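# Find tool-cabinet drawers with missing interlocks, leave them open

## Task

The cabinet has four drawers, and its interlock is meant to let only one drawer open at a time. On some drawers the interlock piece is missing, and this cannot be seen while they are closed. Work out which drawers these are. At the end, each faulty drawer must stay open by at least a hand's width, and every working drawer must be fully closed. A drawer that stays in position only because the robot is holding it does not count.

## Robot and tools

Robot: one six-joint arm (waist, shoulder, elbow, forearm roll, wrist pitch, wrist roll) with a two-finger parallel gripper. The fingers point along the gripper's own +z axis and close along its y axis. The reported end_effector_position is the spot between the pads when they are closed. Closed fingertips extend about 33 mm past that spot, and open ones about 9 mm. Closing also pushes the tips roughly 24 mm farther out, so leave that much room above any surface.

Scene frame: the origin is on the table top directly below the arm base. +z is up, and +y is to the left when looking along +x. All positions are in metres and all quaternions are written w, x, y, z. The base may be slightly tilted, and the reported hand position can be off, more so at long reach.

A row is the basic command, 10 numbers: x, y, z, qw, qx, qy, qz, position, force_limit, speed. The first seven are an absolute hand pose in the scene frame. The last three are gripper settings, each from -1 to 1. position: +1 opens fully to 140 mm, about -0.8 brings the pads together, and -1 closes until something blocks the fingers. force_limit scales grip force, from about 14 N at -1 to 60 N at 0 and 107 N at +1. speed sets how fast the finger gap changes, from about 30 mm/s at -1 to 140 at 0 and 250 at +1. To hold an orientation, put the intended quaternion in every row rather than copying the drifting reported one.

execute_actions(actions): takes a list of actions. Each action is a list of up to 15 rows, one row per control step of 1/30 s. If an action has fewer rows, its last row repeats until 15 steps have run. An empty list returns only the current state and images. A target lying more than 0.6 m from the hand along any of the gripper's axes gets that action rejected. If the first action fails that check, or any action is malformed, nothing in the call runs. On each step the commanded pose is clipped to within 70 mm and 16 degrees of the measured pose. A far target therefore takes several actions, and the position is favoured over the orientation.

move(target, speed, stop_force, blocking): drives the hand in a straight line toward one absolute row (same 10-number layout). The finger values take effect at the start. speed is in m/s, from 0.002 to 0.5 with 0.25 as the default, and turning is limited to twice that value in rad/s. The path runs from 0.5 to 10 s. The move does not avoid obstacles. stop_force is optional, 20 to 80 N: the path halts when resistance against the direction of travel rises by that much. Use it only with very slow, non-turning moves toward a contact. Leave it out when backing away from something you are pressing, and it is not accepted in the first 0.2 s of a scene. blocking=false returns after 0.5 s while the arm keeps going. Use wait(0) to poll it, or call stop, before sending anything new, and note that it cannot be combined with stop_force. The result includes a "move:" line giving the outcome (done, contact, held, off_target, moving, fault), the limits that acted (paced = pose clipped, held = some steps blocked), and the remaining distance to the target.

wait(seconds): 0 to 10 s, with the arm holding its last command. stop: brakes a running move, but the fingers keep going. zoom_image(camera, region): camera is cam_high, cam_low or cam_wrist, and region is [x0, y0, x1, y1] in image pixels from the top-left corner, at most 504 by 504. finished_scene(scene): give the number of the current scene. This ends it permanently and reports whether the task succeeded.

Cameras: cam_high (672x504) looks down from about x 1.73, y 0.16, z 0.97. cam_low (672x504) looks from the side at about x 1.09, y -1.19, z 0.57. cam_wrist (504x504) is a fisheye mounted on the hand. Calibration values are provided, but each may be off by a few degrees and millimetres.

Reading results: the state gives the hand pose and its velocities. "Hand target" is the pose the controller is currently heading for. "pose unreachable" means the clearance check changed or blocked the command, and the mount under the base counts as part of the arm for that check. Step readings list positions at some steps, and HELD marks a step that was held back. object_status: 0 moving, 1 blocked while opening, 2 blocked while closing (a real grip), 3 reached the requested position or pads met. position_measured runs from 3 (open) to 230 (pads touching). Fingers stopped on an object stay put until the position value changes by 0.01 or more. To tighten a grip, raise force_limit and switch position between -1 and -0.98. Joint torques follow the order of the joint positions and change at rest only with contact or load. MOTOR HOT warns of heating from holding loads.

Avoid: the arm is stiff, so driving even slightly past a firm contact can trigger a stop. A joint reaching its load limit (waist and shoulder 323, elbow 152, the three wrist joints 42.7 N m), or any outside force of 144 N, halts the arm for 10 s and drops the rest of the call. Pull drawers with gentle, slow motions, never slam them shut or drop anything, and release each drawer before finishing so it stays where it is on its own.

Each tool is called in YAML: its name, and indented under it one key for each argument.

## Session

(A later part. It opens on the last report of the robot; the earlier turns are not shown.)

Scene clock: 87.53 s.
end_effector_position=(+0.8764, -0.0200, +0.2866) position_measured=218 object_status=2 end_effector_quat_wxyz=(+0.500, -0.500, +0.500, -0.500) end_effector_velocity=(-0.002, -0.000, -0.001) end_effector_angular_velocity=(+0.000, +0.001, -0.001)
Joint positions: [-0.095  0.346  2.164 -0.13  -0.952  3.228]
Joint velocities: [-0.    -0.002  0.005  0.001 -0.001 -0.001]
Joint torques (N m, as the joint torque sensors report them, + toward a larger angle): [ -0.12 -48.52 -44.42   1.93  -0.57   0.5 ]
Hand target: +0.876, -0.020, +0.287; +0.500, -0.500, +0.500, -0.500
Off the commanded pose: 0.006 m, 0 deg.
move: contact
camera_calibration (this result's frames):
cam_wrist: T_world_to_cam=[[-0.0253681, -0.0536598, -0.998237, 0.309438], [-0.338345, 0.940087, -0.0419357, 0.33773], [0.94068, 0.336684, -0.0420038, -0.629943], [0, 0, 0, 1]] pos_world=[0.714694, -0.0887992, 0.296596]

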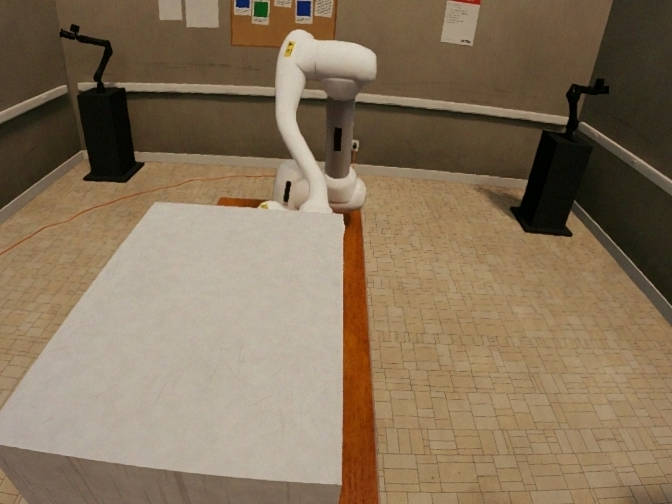

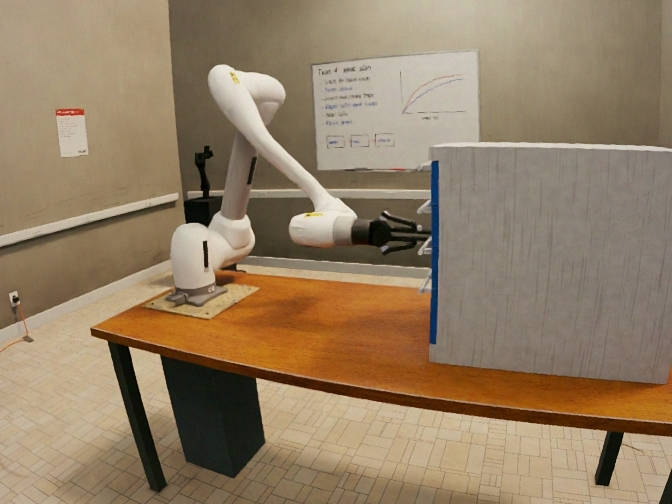

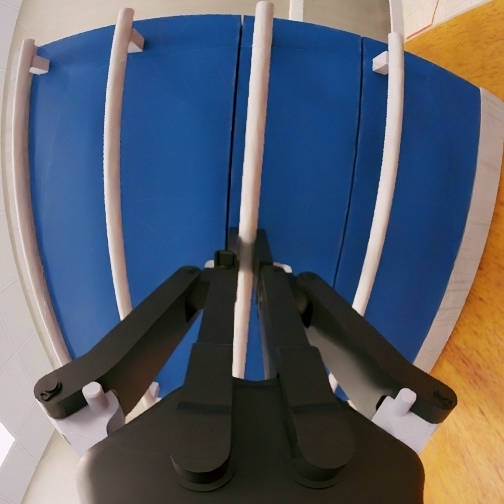

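move:
  target: [0.876, -0.02, 0.2866, -0.5, 0.5, -0.5, 0.5, -0.35, 0.3, 0.3]
  speed: 0.02

move:
  target: [0.832, -0.02, 0.2866, -0.5, 0.5, -0.5, 0.5, -0.35, 0.3, 0.3]
  speed: 0.12

move:
  target: [0.832, -0.02, 0.3866, -0.5, 0.5, -0.5, 0.5, -0.35, 0.3, 0.3]
  speed: 0.15

move:
  target: [0.876, -0.02, 0.3866, -0.5, 0.5, -0.5, 0.5, -0.35, 0.3, 0.3]
  speed: 0.06
  stop_force: 30

Scene clock: 92.87 s.
end_effector_position=(+0.8760, -0.0200, +0.2866) position_measured=173 object_status=3 end_effector_quat_wxyz=(+0.500, -0.500, +0.500, -0.500) end_effector_velocity=(-0.000, +0.000, -0.000) end_effector_angular_velocity=(-0.001, +0.000, -0.000)
Joint positions: [-0.095  0.346  2.164 -0.13  -0.953  3.228]
Joint velocities: [ 0.    -0.     0.001  0.     0.    -0.001]
Joint torques (N m, as the joint torque sensors report them, + toward a larger angle): [ -0.9  -61.65 -25.77   2.35  -3.1    0.06]
Hand target: +0.876, -0.020, +0.287; +0.500, -0.500, +0.500, -0.500
Off the commanded pose: 0.000 m, 0 deg.
move: done
camera_calibration (this result's frames):
cam_wrist: T_world_to_cam=[[-0.0253505, -0.0536763, -0.998237, 0.309357], [-0.338355, 0.940083, -0.0419567, 0.33763], [0.940677, 0.336695, -0.0419932, -0.629572], [0, 0, 0, 1]] pos_world=[0.714305, -0.0888218, 0.29654]

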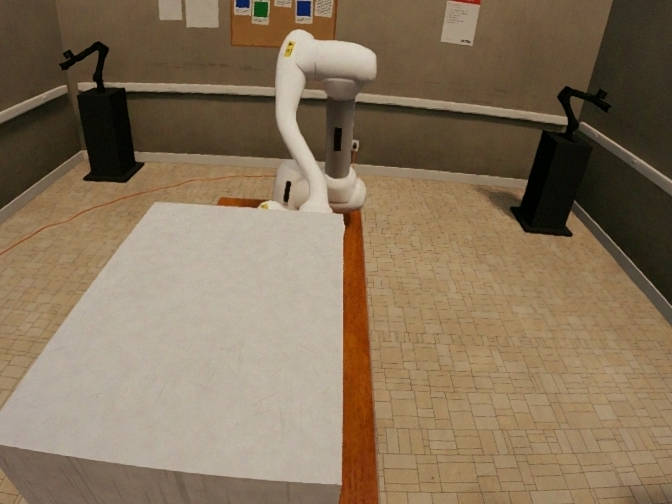

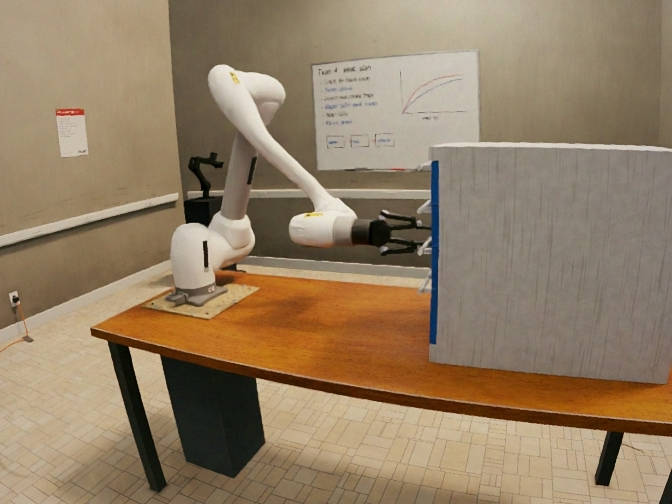

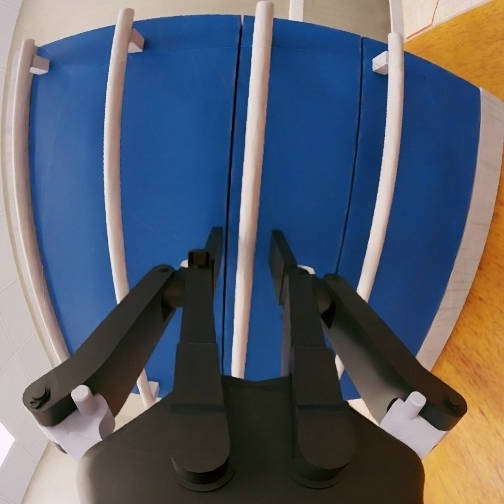

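Scene clock: 93.70 s.
end_effector_position=(+0.8321, -0.0200, +0.2865) position_measured=173 object_status=3 end_effector_quat_wxyz=(+0.500, -0.500, +0.500, -0.500) end_effector_velocity=(-0.002, -0.000, -0.000) end_effector_angular_velocity=(+0.001, -0.000, -0.000)
Joint positions: [-0.104  0.296  2.246 -0.138 -0.985  3.23 ]
Joint velocities: [-0.    -0.002  0.003  0.    -0.002  0.   ]
Joint torques (N m, as the joint torque sensors report them, + toward a larger angle): [  0.71 -57.2  -23.49   2.16  -3.17   0.45]
Hand target: +0.832, -0.020, +0.287; +0.500, -0.500, +0.500, -0.500
Off the commanded pose: 0.000 m, 0 deg.
move: done
camera_calibration (this result's frames):
cam_wrist: T_world_to_cam=[[-0.0253399, -0.0537387, -0.998233, 0.308176], [-0.338352, 0.940081, -0.0420191, 0.322768], [0.940678, 0.33669, -0.0420042, -0.588279], [0, 0, 0, 1]] pos_world=[0.6704, -0.0887993, 0.296484]

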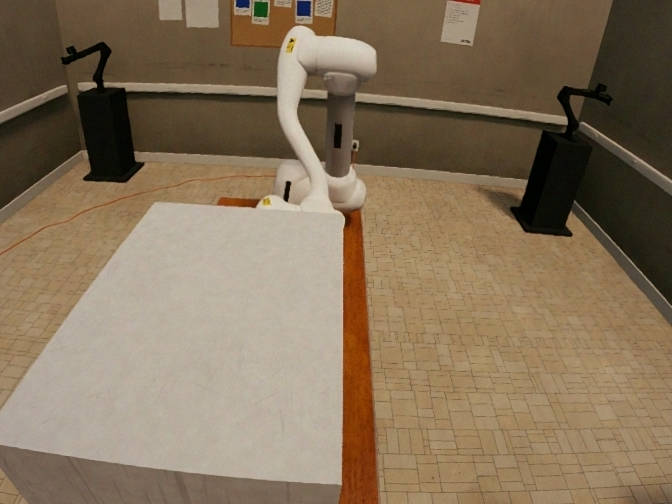

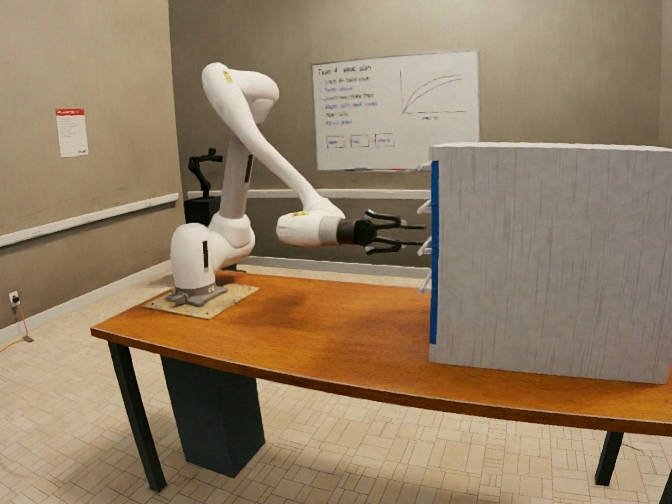

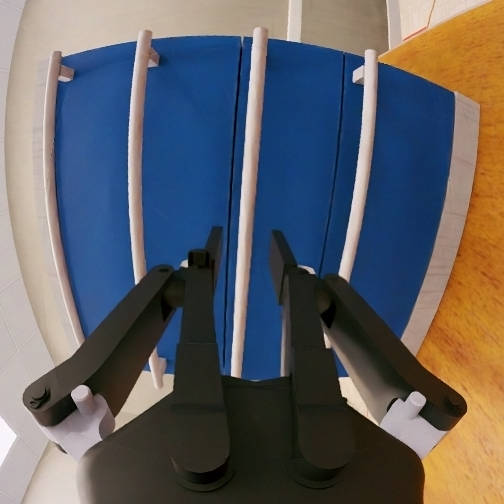

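Scene clock: 94.80 s.
end_effector_position=(+0.8318, -0.0200, +0.3865) position_measured=173 object_status=3 end_effector_quat_wxyz=(+0.500, -0.500, +0.500, -0.500) end_effector_velocity=(+0.000, +0.000, +0.001) end_effector_angular_velocity=(-0.001, +0.001, +0.001)
Joint positions: [-0.106  0.141  2.183 -0.169 -0.77   3.275]
Joint velocities: [-0.    -0.002 -0.001 -0.002  0.003  0.001]
Joint torques (N m, as the joint torque sensors report them, + toward a larger angle): [ -0.57 -47.24 -29.8    2.86  -3.3    0.36]
Hand target: +0.832, -0.020, +0.387; +0.500, -0.500, +0.500, -0.500
Off the commanded pose: 0.000 m, 0 deg.
move: done
camera_calibration (this result's frames):
cam_wrist: T_world_to_cam=[[-0.0253502, -0.0537669, -0.998232, 0.407964], [-0.338335, 0.940086, -0.0420429, 0.326876], [0.940684, 0.336671, -0.0420226, -0.583842], [0, 0, 0, 1]] pos_world=[0.670146, -0.0887937, 0.396451]

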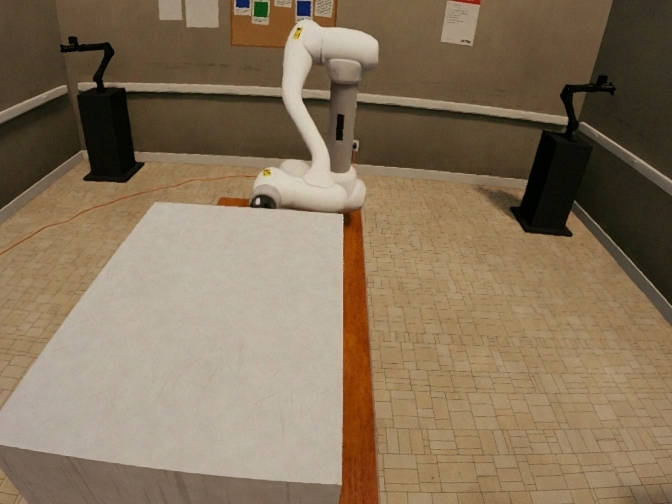

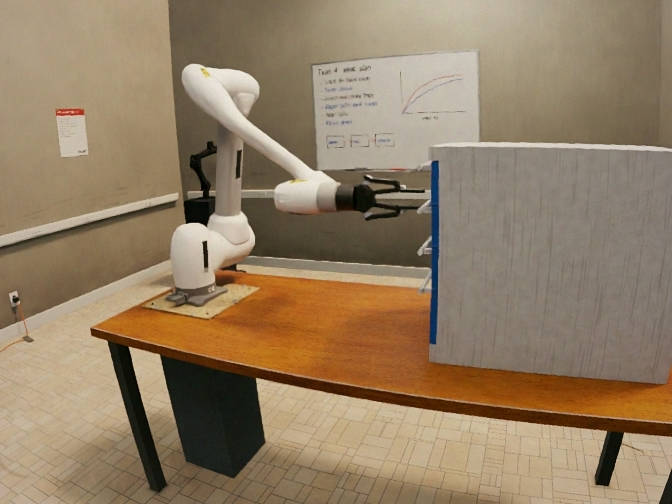

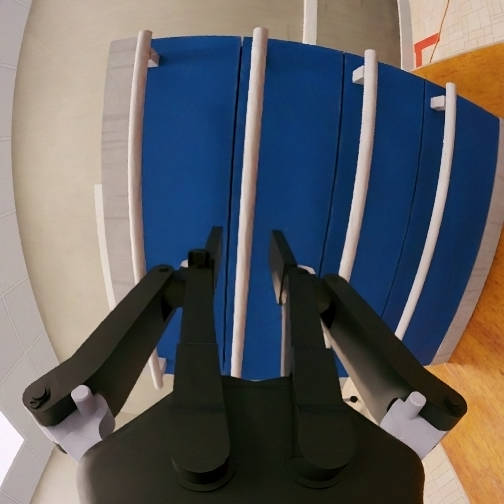

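Scene clock: 95.87 s.
end_effector_position=(+0.8759, -0.0200, +0.3867) position_measured=173 object_status=3 end_effector_quat_wxyz=(+0.500, -0.500, +0.500, -0.500) end_effector_velocity=(+0.001, -0.000, -0.000) end_effector_angular_velocity=(+0.001, +0.001, -0.001)
Joint positions: [-0.097  0.202  2.104 -0.158 -0.752  3.269]
Joint velocities: [ 0.     0.002 -0.002  0.001  0.001  0.   ]
Joint torques (N m, as the joint torque sensors report them, + toward a larger angle): [ -2.01 -58.35 -30.27   3.15  -2.97   0.1 ]
Hand target: +0.876, -0.020, +0.387; +0.500, -0.500, +0.500, -0.500
Off the commanded pose: 0.000 m, 0 deg.
move: done
camera_calibration (this result's frames):
cam_wrist: T_world_to_cam=[[-0.0253187, -0.0537217, -0.998235, 0.409237], [-0.338356, 0.94008, -0.0420101, 0.341816], [0.940678, 0.336695, -0.0419786, -0.625265], [0, 0, 0, 1]] pos_world=[0.71419, -0.0888262, 0.396627]

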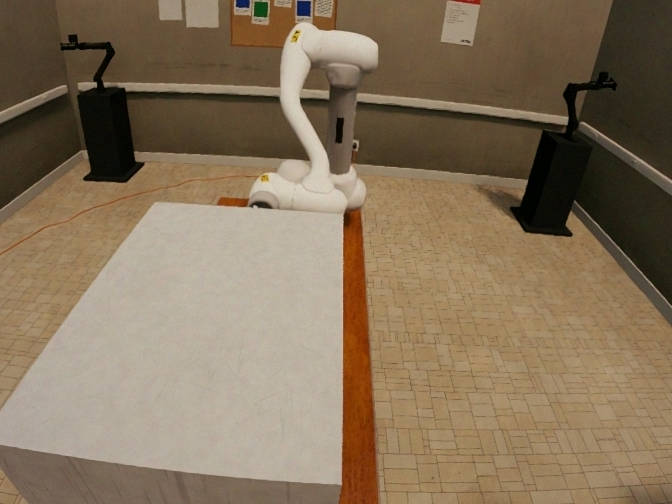

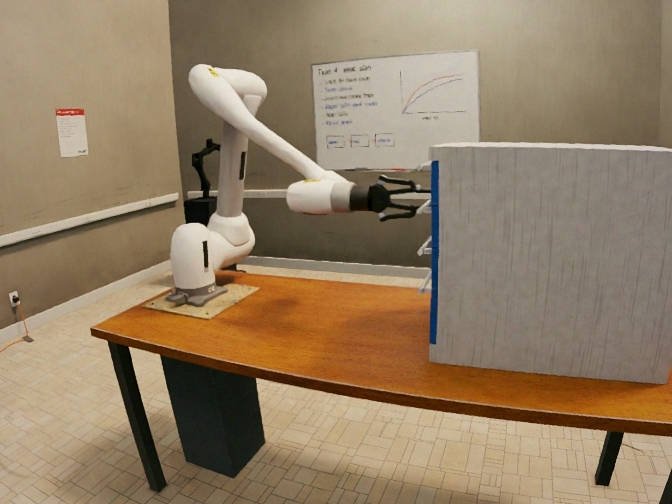

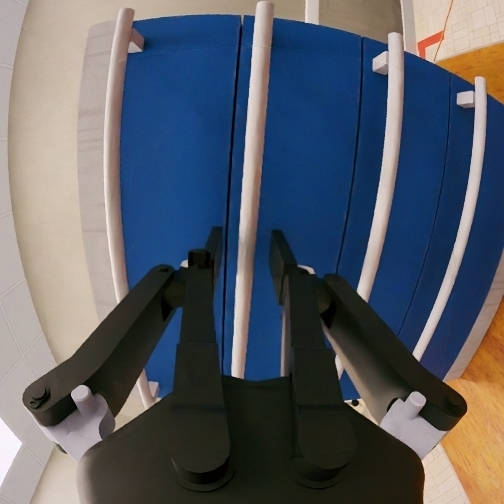

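move:
  target: [0.876, -0.02, 0.3866, -0.5, 0.5, -0.5, 0.5, -1, 0.3, -0.5]
  speed: 0.02

move:
  target: [0.754, -0.02, 0.3863, -0.5, 0.5, -0.5, 0.5, -1, 0.3, -0.5]
  speed: 0.06
  stop_force: 45

zoom_image:
  camera: "cam_low"
  region: [360, 130, 460, 300]

Scene clock: 100.90 s.
end_effector_position=(+0.8760, -0.0200, +0.3866) position_measured=218 object_status=2 end_effector_quat_wxyz=(+0.500, -0.500, +0.500, -0.500) end_effector_velocity=(-0.000, -0.000, -0.000) end_effector_angular_velocity=(+0.000, -0.000, -0.000)
Joint positions: [-0.097  0.203  2.104 -0.158 -0.752  3.269]
Joint velocities: [-0.  0.  0.  0. -0.  0.]
Joint torques (N m, as the joint torque sensors report them, + toward a larger angle): [  0.47 -52.79 -32.92   3.05  -2.83   0.26]
Hand target: +0.876, -0.020, +0.387; +0.500, -0.500, +0.500, -0.500
Off the commanded pose: 0.000 m, 0 deg.
move: done
camera_calibration (this result's frames):
cam_wrist: T_world_to_cam=[[-0.025269, -0.0537369, -0.998235, 0.409173], [-0.33835, 0.940081, -0.0420415, 0.341856], [0.940681, 0.336691, -0.0419368, -0.625408], [0, 0, 0, 1]] pos_world=[0.714316, -0.0888158, 0.396595]

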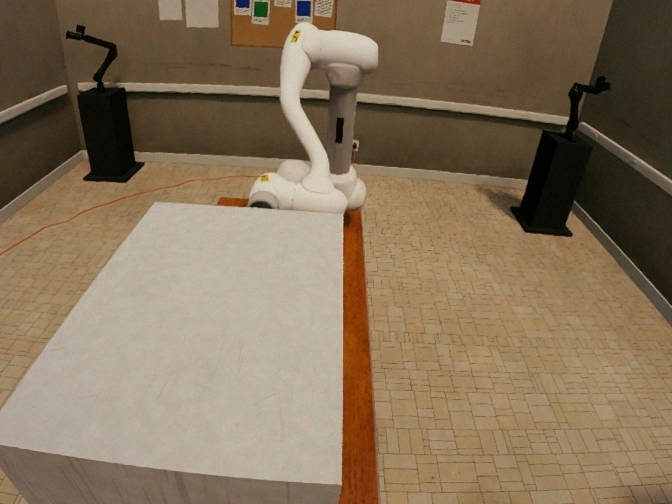

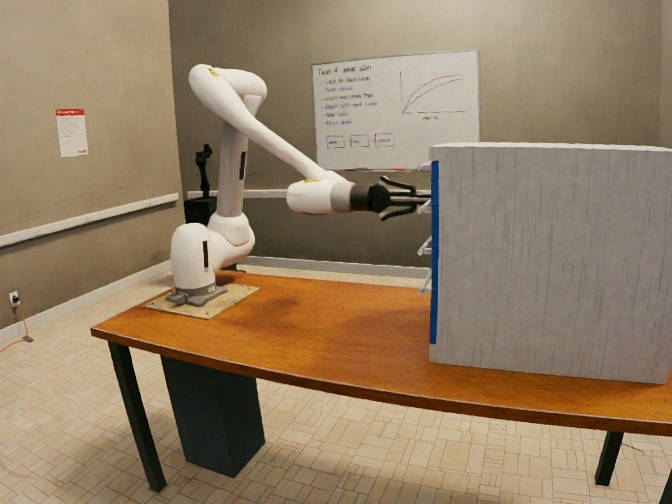

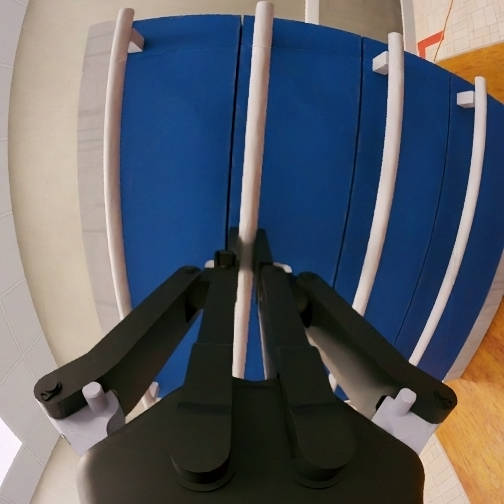

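Scene clock: 103.27 s.
end_effector_position=(+0.7541, -0.0199, +0.3861) position_measured=218 object_status=2 end_effector_quat_wxyz=(+0.500, -0.500, +0.500, -0.500) end_effector_velocity=(-0.001, +0.000, +0.001) end_effector_angular_velocity=(-0.001, -0.002, +0.001)
Joint positions: [-0.128  0.026  2.315 -0.197 -0.79   3.292]
Joint velocities: [-0.001 -0.003  0.002 -0.001 -0.001  0.   ]
Joint torques (N m, as the joint torque sensors report them, + toward a larger angle): [  0.77 -34.84 -27.45   2.56  -2.18   0.38]
Hand target: +0.754, -0.020, +0.386; +0.500, -0.500, +0.500, -0.500
Off the commanded pose: 0.000 m, 0 deg.
move: done
camera_calibration (this result's frames):
cam_wrist: T_world_to_cam=[[-0.0253415, -0.0537789, -0.998231, 0.40561], [-0.338371, 0.940073, -0.0420557, 0.300558], [0.940671, 0.336707, -0.0420201, -0.51074], [0, 0, 0, 1]] pos_world=[0.592418, -0.0887632, 0.396071]

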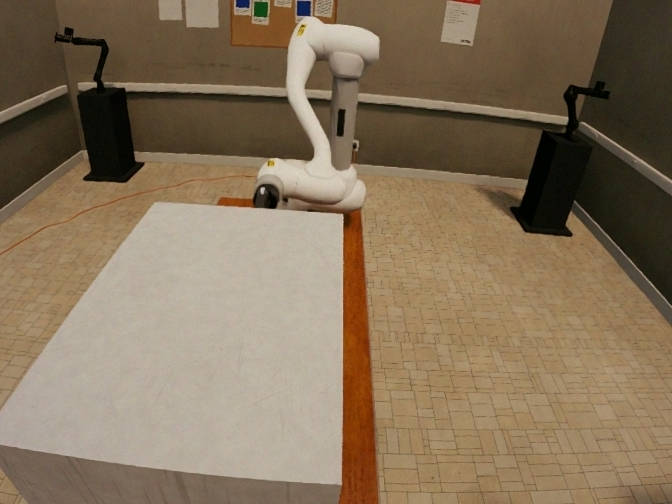

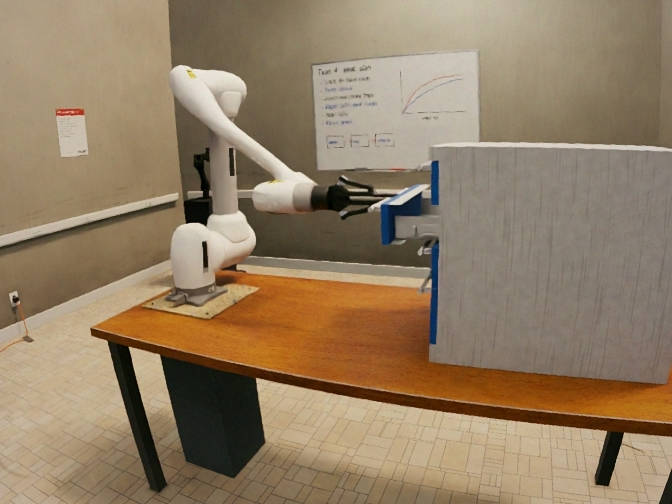

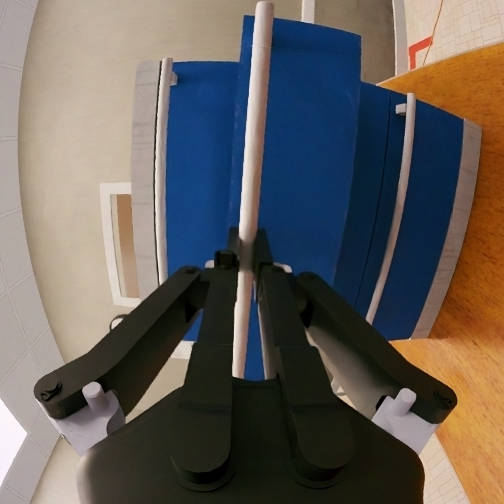

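Region (360, 130, 460, 300) of cam_low's 672x504 image, scaled by 2.965, with more detail than that image has; it fills the left 296 columns of this view, and the rest is white.

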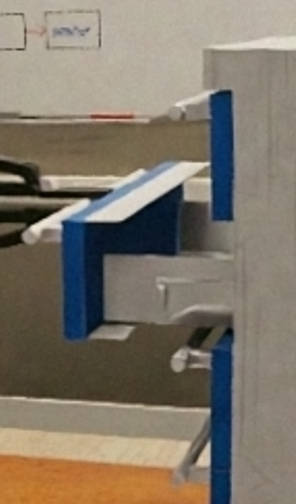

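zoom_image:
  camera: "cam_low"
  region: [385, 200, 445, 250]

Region (385, 200, 445, 250) of cam_low's 672x504 image, scaled by 8.400, with more detail than that image has.

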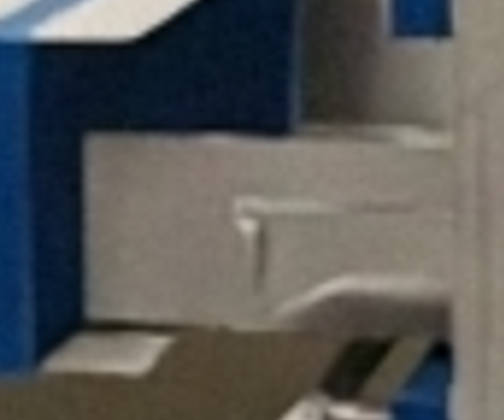

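move:
  target: [0.871, -0.02, 0.3866, -0.5, 0.5, -0.5, 0.5, -1, 0.3, -0.5]
  speed: 0.06
  stop_force: 45

move:
  target: [0.882, -0.02, 0.3866, -0.5, 0.5, -0.5, 0.5, -1, 0.3, -0.5]
  speed: 0.006
  stop_force: 25

move:
  target: [0.876, -0.02, 0.3866, -0.5, 0.5, -0.5, 0.5, -0.35, 0.3, 0.3]
  speed: 0.02

move:
  target: [0.832, -0.02, 0.3866, -0.5, 0.5, -0.5, 0.5, -0.35, 0.3, 0.3]
  speed: 0.12

move:
  target: [0.832, -0.02, 0.4866, -0.5, 0.5, -0.5, 0.5, -0.35, 0.3, 0.3]
  speed: 0.15

move:
  target: [0.872, -0.02, 0.4866, -0.5, 0.5, -0.5, 0.5, -0.35, 0.3, 0.3]
  speed: 0.05
  stop_force: 30

Scene clock: 116.23 s.
end_effector_position=(+0.8709, -0.0200, +0.3868) position_measured=218 object_status=2 end_effector_quat_wxyz=(+0.500, -0.500, +0.500, -0.500) end_effector_velocity=(+0.002, +0.000, +0.001) end_effector_angular_velocity=(-0.000, -0.002, +0.000)
Joint positions: [-0.098  0.195  2.113 -0.16  -0.754  3.27 ]
Joint velocities: [ 0.     0.001 -0.003  0.    -0.001 -0.   ]
Joint torques (N m, as the joint torque sensors report them, + toward a larger angle): [ -3.87 -57.28 -33.8    3.44  -3.95   0.53]
Hand target: +0.871, -0.020, +0.387; +0.500, -0.500, +0.500, -0.500
Off the commanded pose: 0.000 m, 0 deg.
move: done
camera_calibration (this result's frames):
cam_wrist: T_world_to_cam=[[-0.0253445, -0.0536939, -0.998236, 0.409222], [-0.338352, 0.940083, -0.0419754, 0.340135], [0.940678, 0.336691, -0.0419934, -0.620542], [0, 0, 0, 1]] pos_world=[0.709187, -0.0888513, 0.396719]

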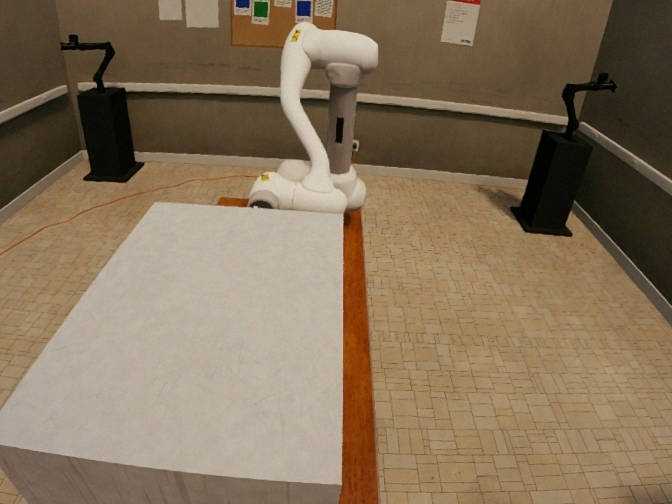

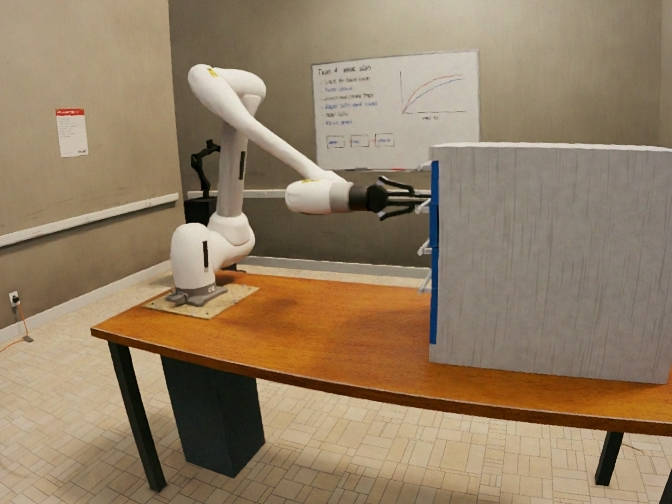

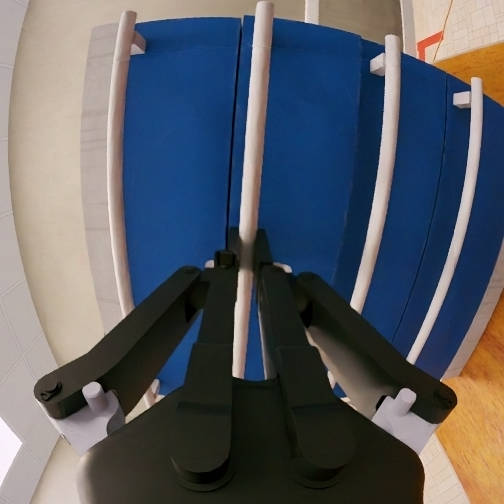

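Scene clock: 117.53 s.
end_effector_position=(+0.8766, -0.0200, +0.3866) position_measured=218 object_status=2 end_effector_quat_wxyz=(+0.500, -0.500, +0.500, -0.500) end_effector_velocity=(-0.002, +0.001, -0.001) end_effector_angular_velocity=(+0.000, -0.001, +0.001)
Joint positions: [-0.097  0.203  2.103 -0.158 -0.751  3.269]
Joint velocities: [ 0.    -0.002  0.005 -0.001 -0.004  0.   ]
Joint torques (N m, as the joint torque sensors report them, + toward a larger angle): [ -0.11 -41.09 -44.27   2.82  -0.99   0.39]
Hand target: +0.876, -0.020, +0.387; +0.500, -0.500, +0.500, -0.500
Off the commanded pose: 0.005 m, 0 deg.
move: contact
camera_calibration (this result's frames):
cam_wrist: T_world_to_cam=[[-0.0254038, -0.053678, -0.998235, 0.409306], [-0.338345, 0.940087, -0.0419408, 0.341993], [0.940679, 0.336682, -0.0420435, -0.625913], [0, 0, 0, 1]] pos_world=[0.714893, -0.0887986, 0.396611]

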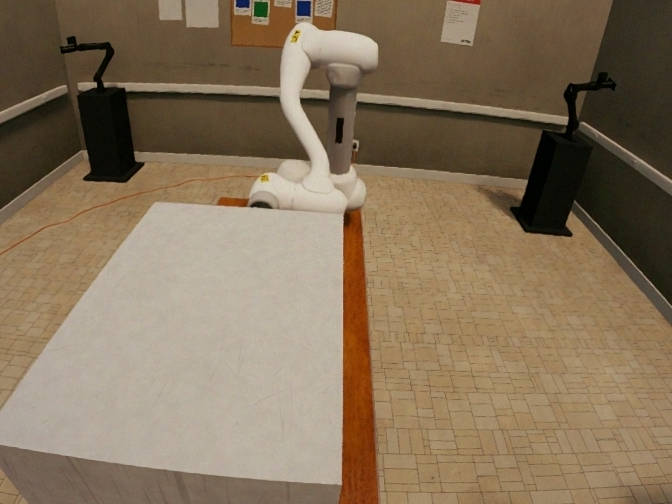

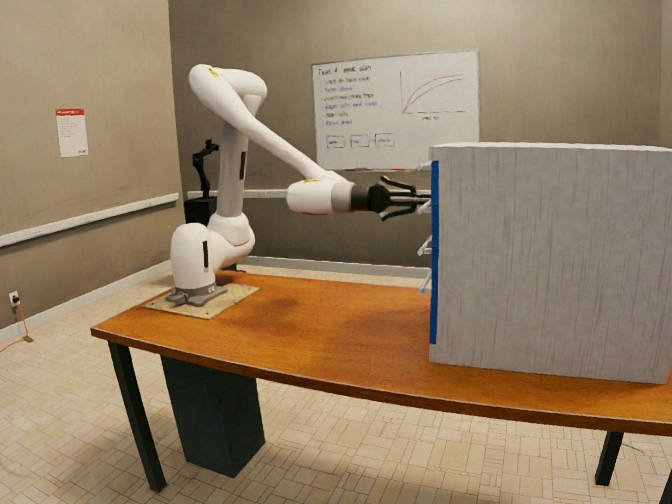

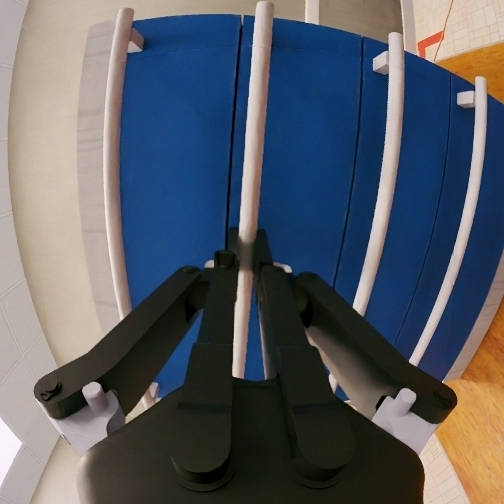

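Scene clock: 118.23 s.
end_effector_position=(+0.8760, -0.0199, +0.3866) position_measured=173 object_status=3 end_effector_quat_wxyz=(+0.500, -0.500, +0.500, -0.500) end_effector_velocity=(-0.000, -0.000, -0.001) end_effector_angular_velocity=(+0.001, +0.001, -0.000)
Joint positions: [-0.097  0.203  2.104 -0.158 -0.752  3.269]
Joint velocities: [0.    0.    0.001 0.    0.    0.   ]
Joint torques (N m, as the joint torque sensors report them, + toward a larger angle): [ -3.44 -54.79 -30.6    3.07  -3.27   0.23]
Hand target: +0.876, -0.020, +0.387; +0.500, -0.500, +0.500, -0.500
Off the commanded pose: 0.000 m, 0 deg.
move: done
camera_calibration (this result's frames):
cam_wrist: T_world_to_cam=[[-0.0253399, -0.0536341, -0.998239, 0.409179], [-0.338396, 0.94007, -0.0419187, 0.341755], [0.940663, 0.336737, -0.0419708, -0.625412], [0, 0, 0, 1]] pos_world=[0.714319, -0.0887278, 0.396535]

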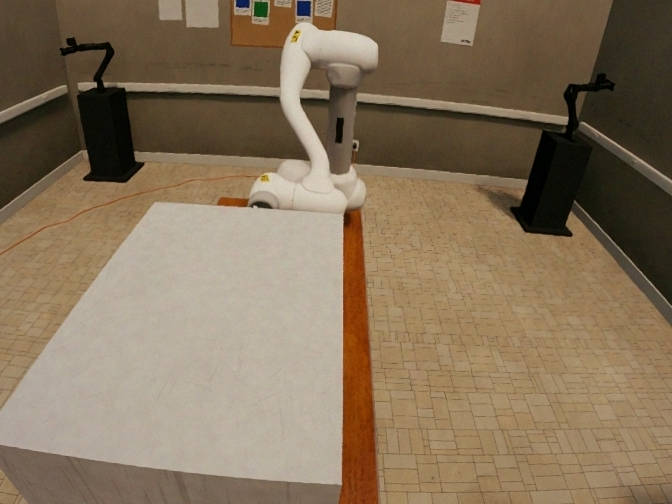

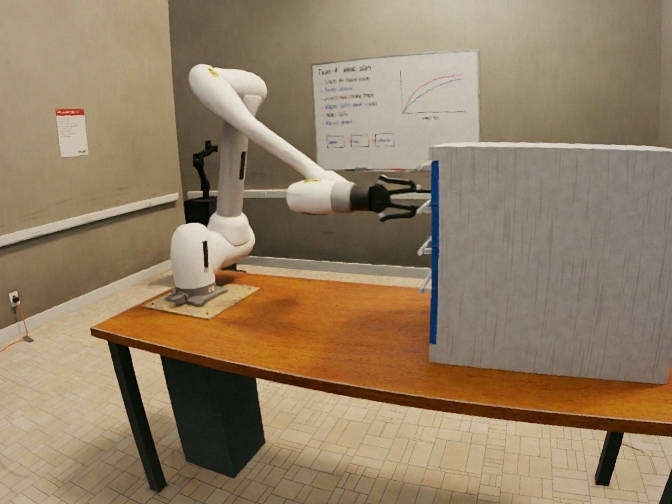

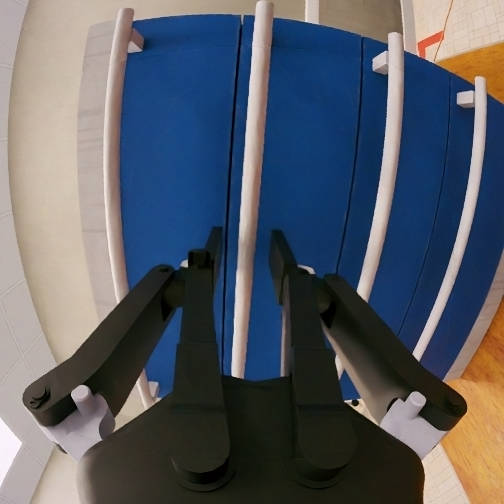

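Scene clock: 119.07 s.
end_effector_position=(+0.8321, -0.0200, +0.3865) position_measured=173 object_status=3 end_effector_quat_wxyz=(+0.500, -0.500, +0.500, -0.500) end_effector_velocity=(-0.002, -0.000, -0.001) end_effector_angular_velocity=(+0.001, +0.001, -0.000)
Joint positions: [-0.106  0.141  2.182 -0.169 -0.77   3.275]
Joint velocities: [-0.    -0.002  0.003  0.    -0.001  0.   ]
Joint torques (N m, as the joint torque sensors report them, + toward a larger angle): [ -2.7  -48.72 -31.33   3.14  -3.22   0.54]
Hand target: +0.832, -0.020, +0.387; +0.500, -0.500, +0.500, -0.500
Off the commanded pose: 0.000 m, 0 deg.
move: done
camera_calibration (this result's frames):
cam_wrist: T_world_to_cam=[[-0.0253447, -0.0537409, -0.998233, 0.407999], [-0.338353, 0.940081, -0.0420196, 0.326969], [0.940678, 0.33669, -0.0420095, -0.58408], [0, 0, 0, 1]] pos_world=[0.670402, -0.0887973, 0.396481]

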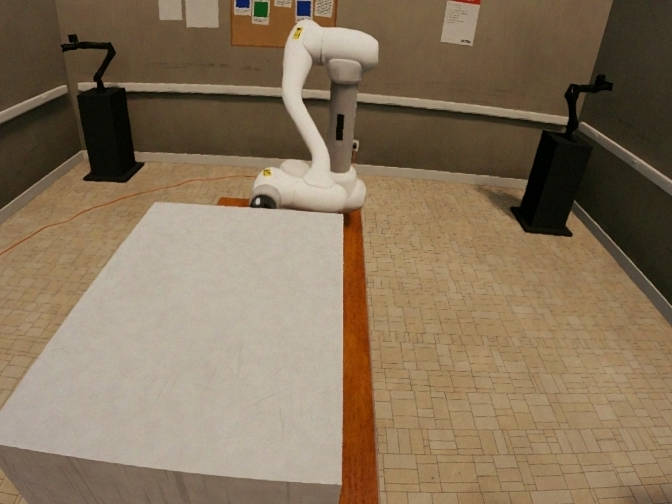

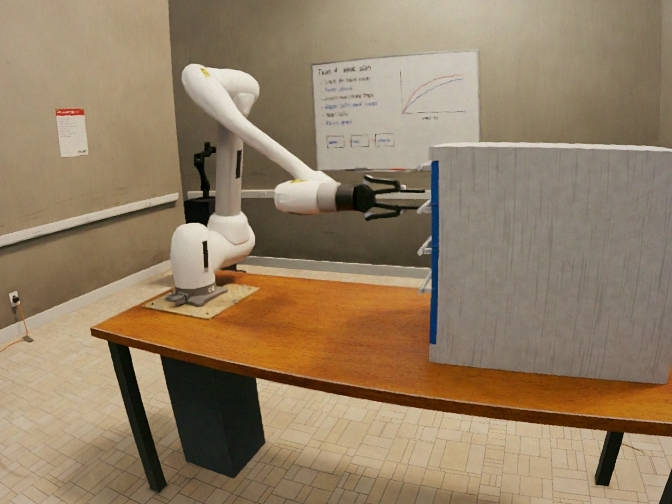

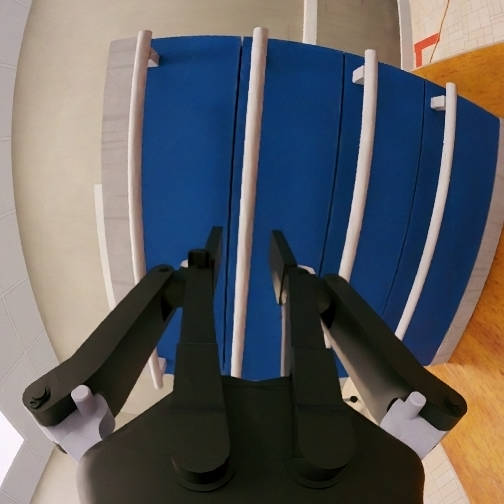

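Scene clock: 120.17 s.
end_effector_position=(+0.8318, -0.0200, +0.4865) position_measured=173 object_status=3 end_effector_quat_wxyz=(+0.500, -0.500, +0.500, -0.500) end_effector_velocity=(-0.000, +0.000, +0.001) end_effector_angular_velocity=(+0.000, -0.000, +0.001)
Joint positions: [-0.109  0.024  2.088 -0.226 -0.563  3.344]
Joint velocities: [-0.    -0.001 -0.001 -0.003  0.002  0.003]
Joint torques (N m, as the joint torque sensors report them, + toward a larger angle): [ -0.26 -41.49 -36.91   3.71  -2.97   0.35]
Hand target: +0.832, -0.020, +0.487; +0.500, -0.500, +0.500, -0.500
Off the commanded pose: 0.000 m, 0 deg.
move: done
camera_calibration (this result's frames):
cam_wrist: T_world_to_cam=[[-0.0253461, -0.0537658, -0.998232, 0.507787], [-0.338314, 0.940094, -0.0420443, 0.331059], [0.940692, 0.33665, -0.0420174, -0.57965], [0, 0, 0, 1]] pos_world=[0.670145, -0.088786, 0.496453]

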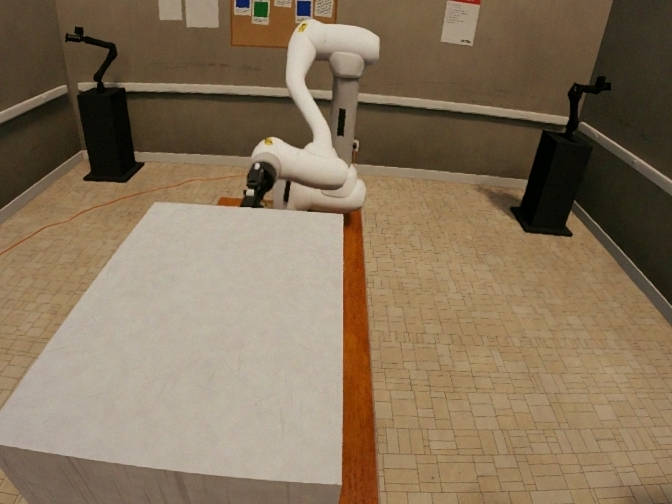

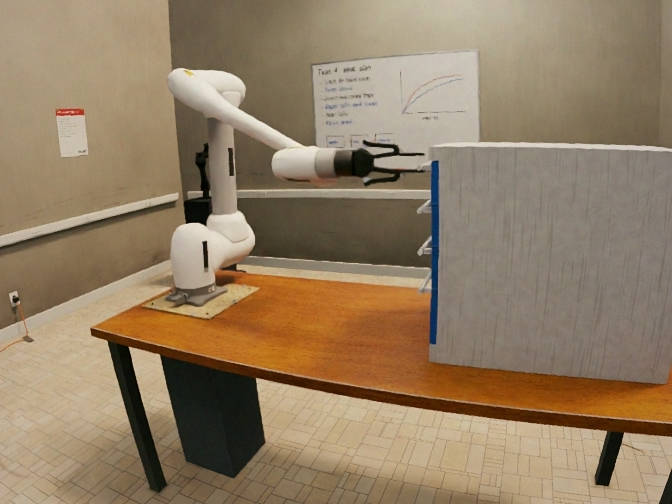

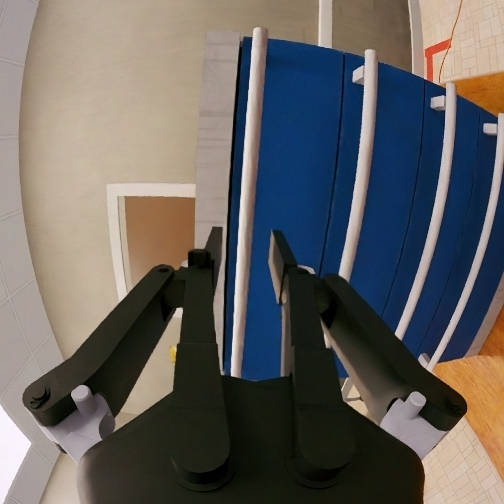

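Scene clock: 121.30 s.
end_effector_position=(+0.8719, -0.0200, +0.4867) position_measured=173 object_status=3 end_effector_quat_wxyz=(+0.500, -0.500, +0.500, -0.500) end_effector_velocity=(+0.002, -0.000, +0.000) end_effector_angular_velocity=(+0.001, -0.001, -0.000)
Joint positions: [-0.1    0.087  2.02  -0.211 -0.556  3.333]
Joint velocities: [ 0.     0.002 -0.003  0.001 -0.    -0.001]
Joint torques (N m, as the joint torque sensors report them, + toward a larger angle): [ -0.93 -51.3  -35.09   3.49  -3.12   0.16]
Hand target: +0.872, -0.020, +0.487; +0.500, -0.500, +0.500, -0.500
Off the commanded pose: 0.000 m, 0 deg.
move: done
camera_calibration (this result's frames):
cam_wrist: T_world_to_cam=[[-0.0253171, -0.053721, -0.998235, 0.508953], [-0.338355, 0.94008, -0.04201, 0.34467], [0.940678, 0.336694, -0.0419769, -0.617322], [0, 0, 0, 1]] pos_world=[0.710207, -0.0888275, 0.496621]

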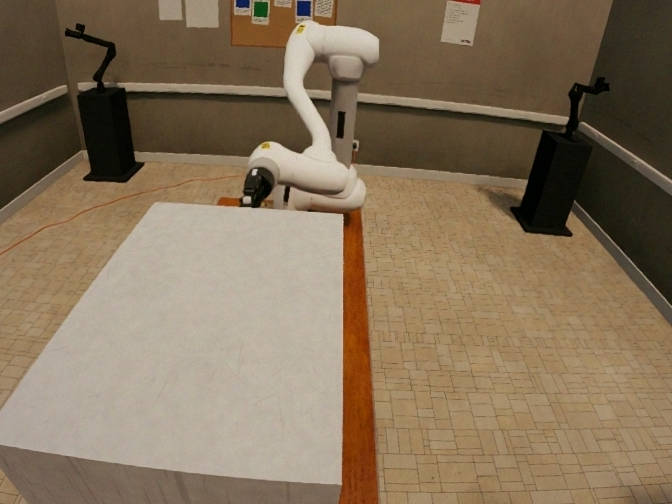

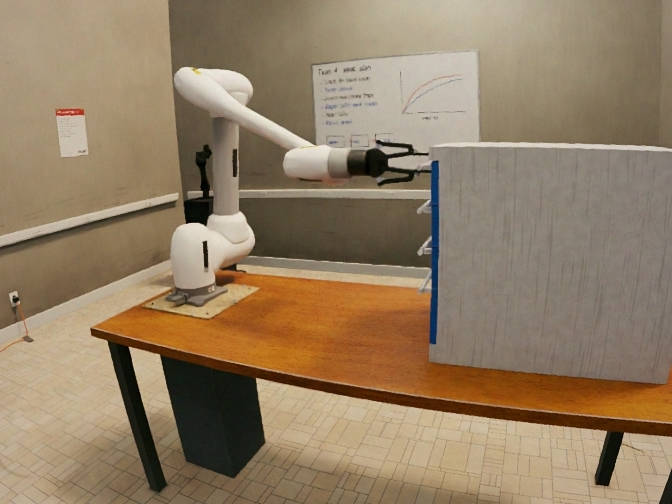

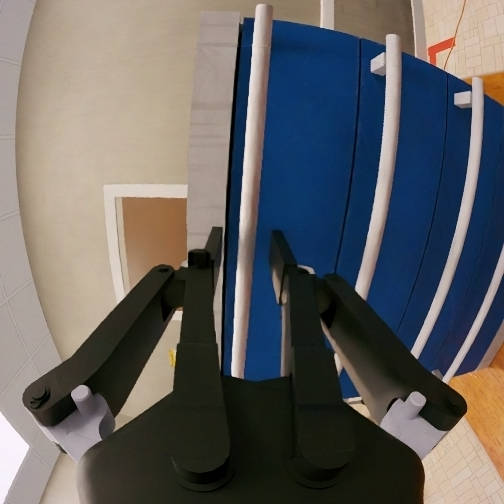

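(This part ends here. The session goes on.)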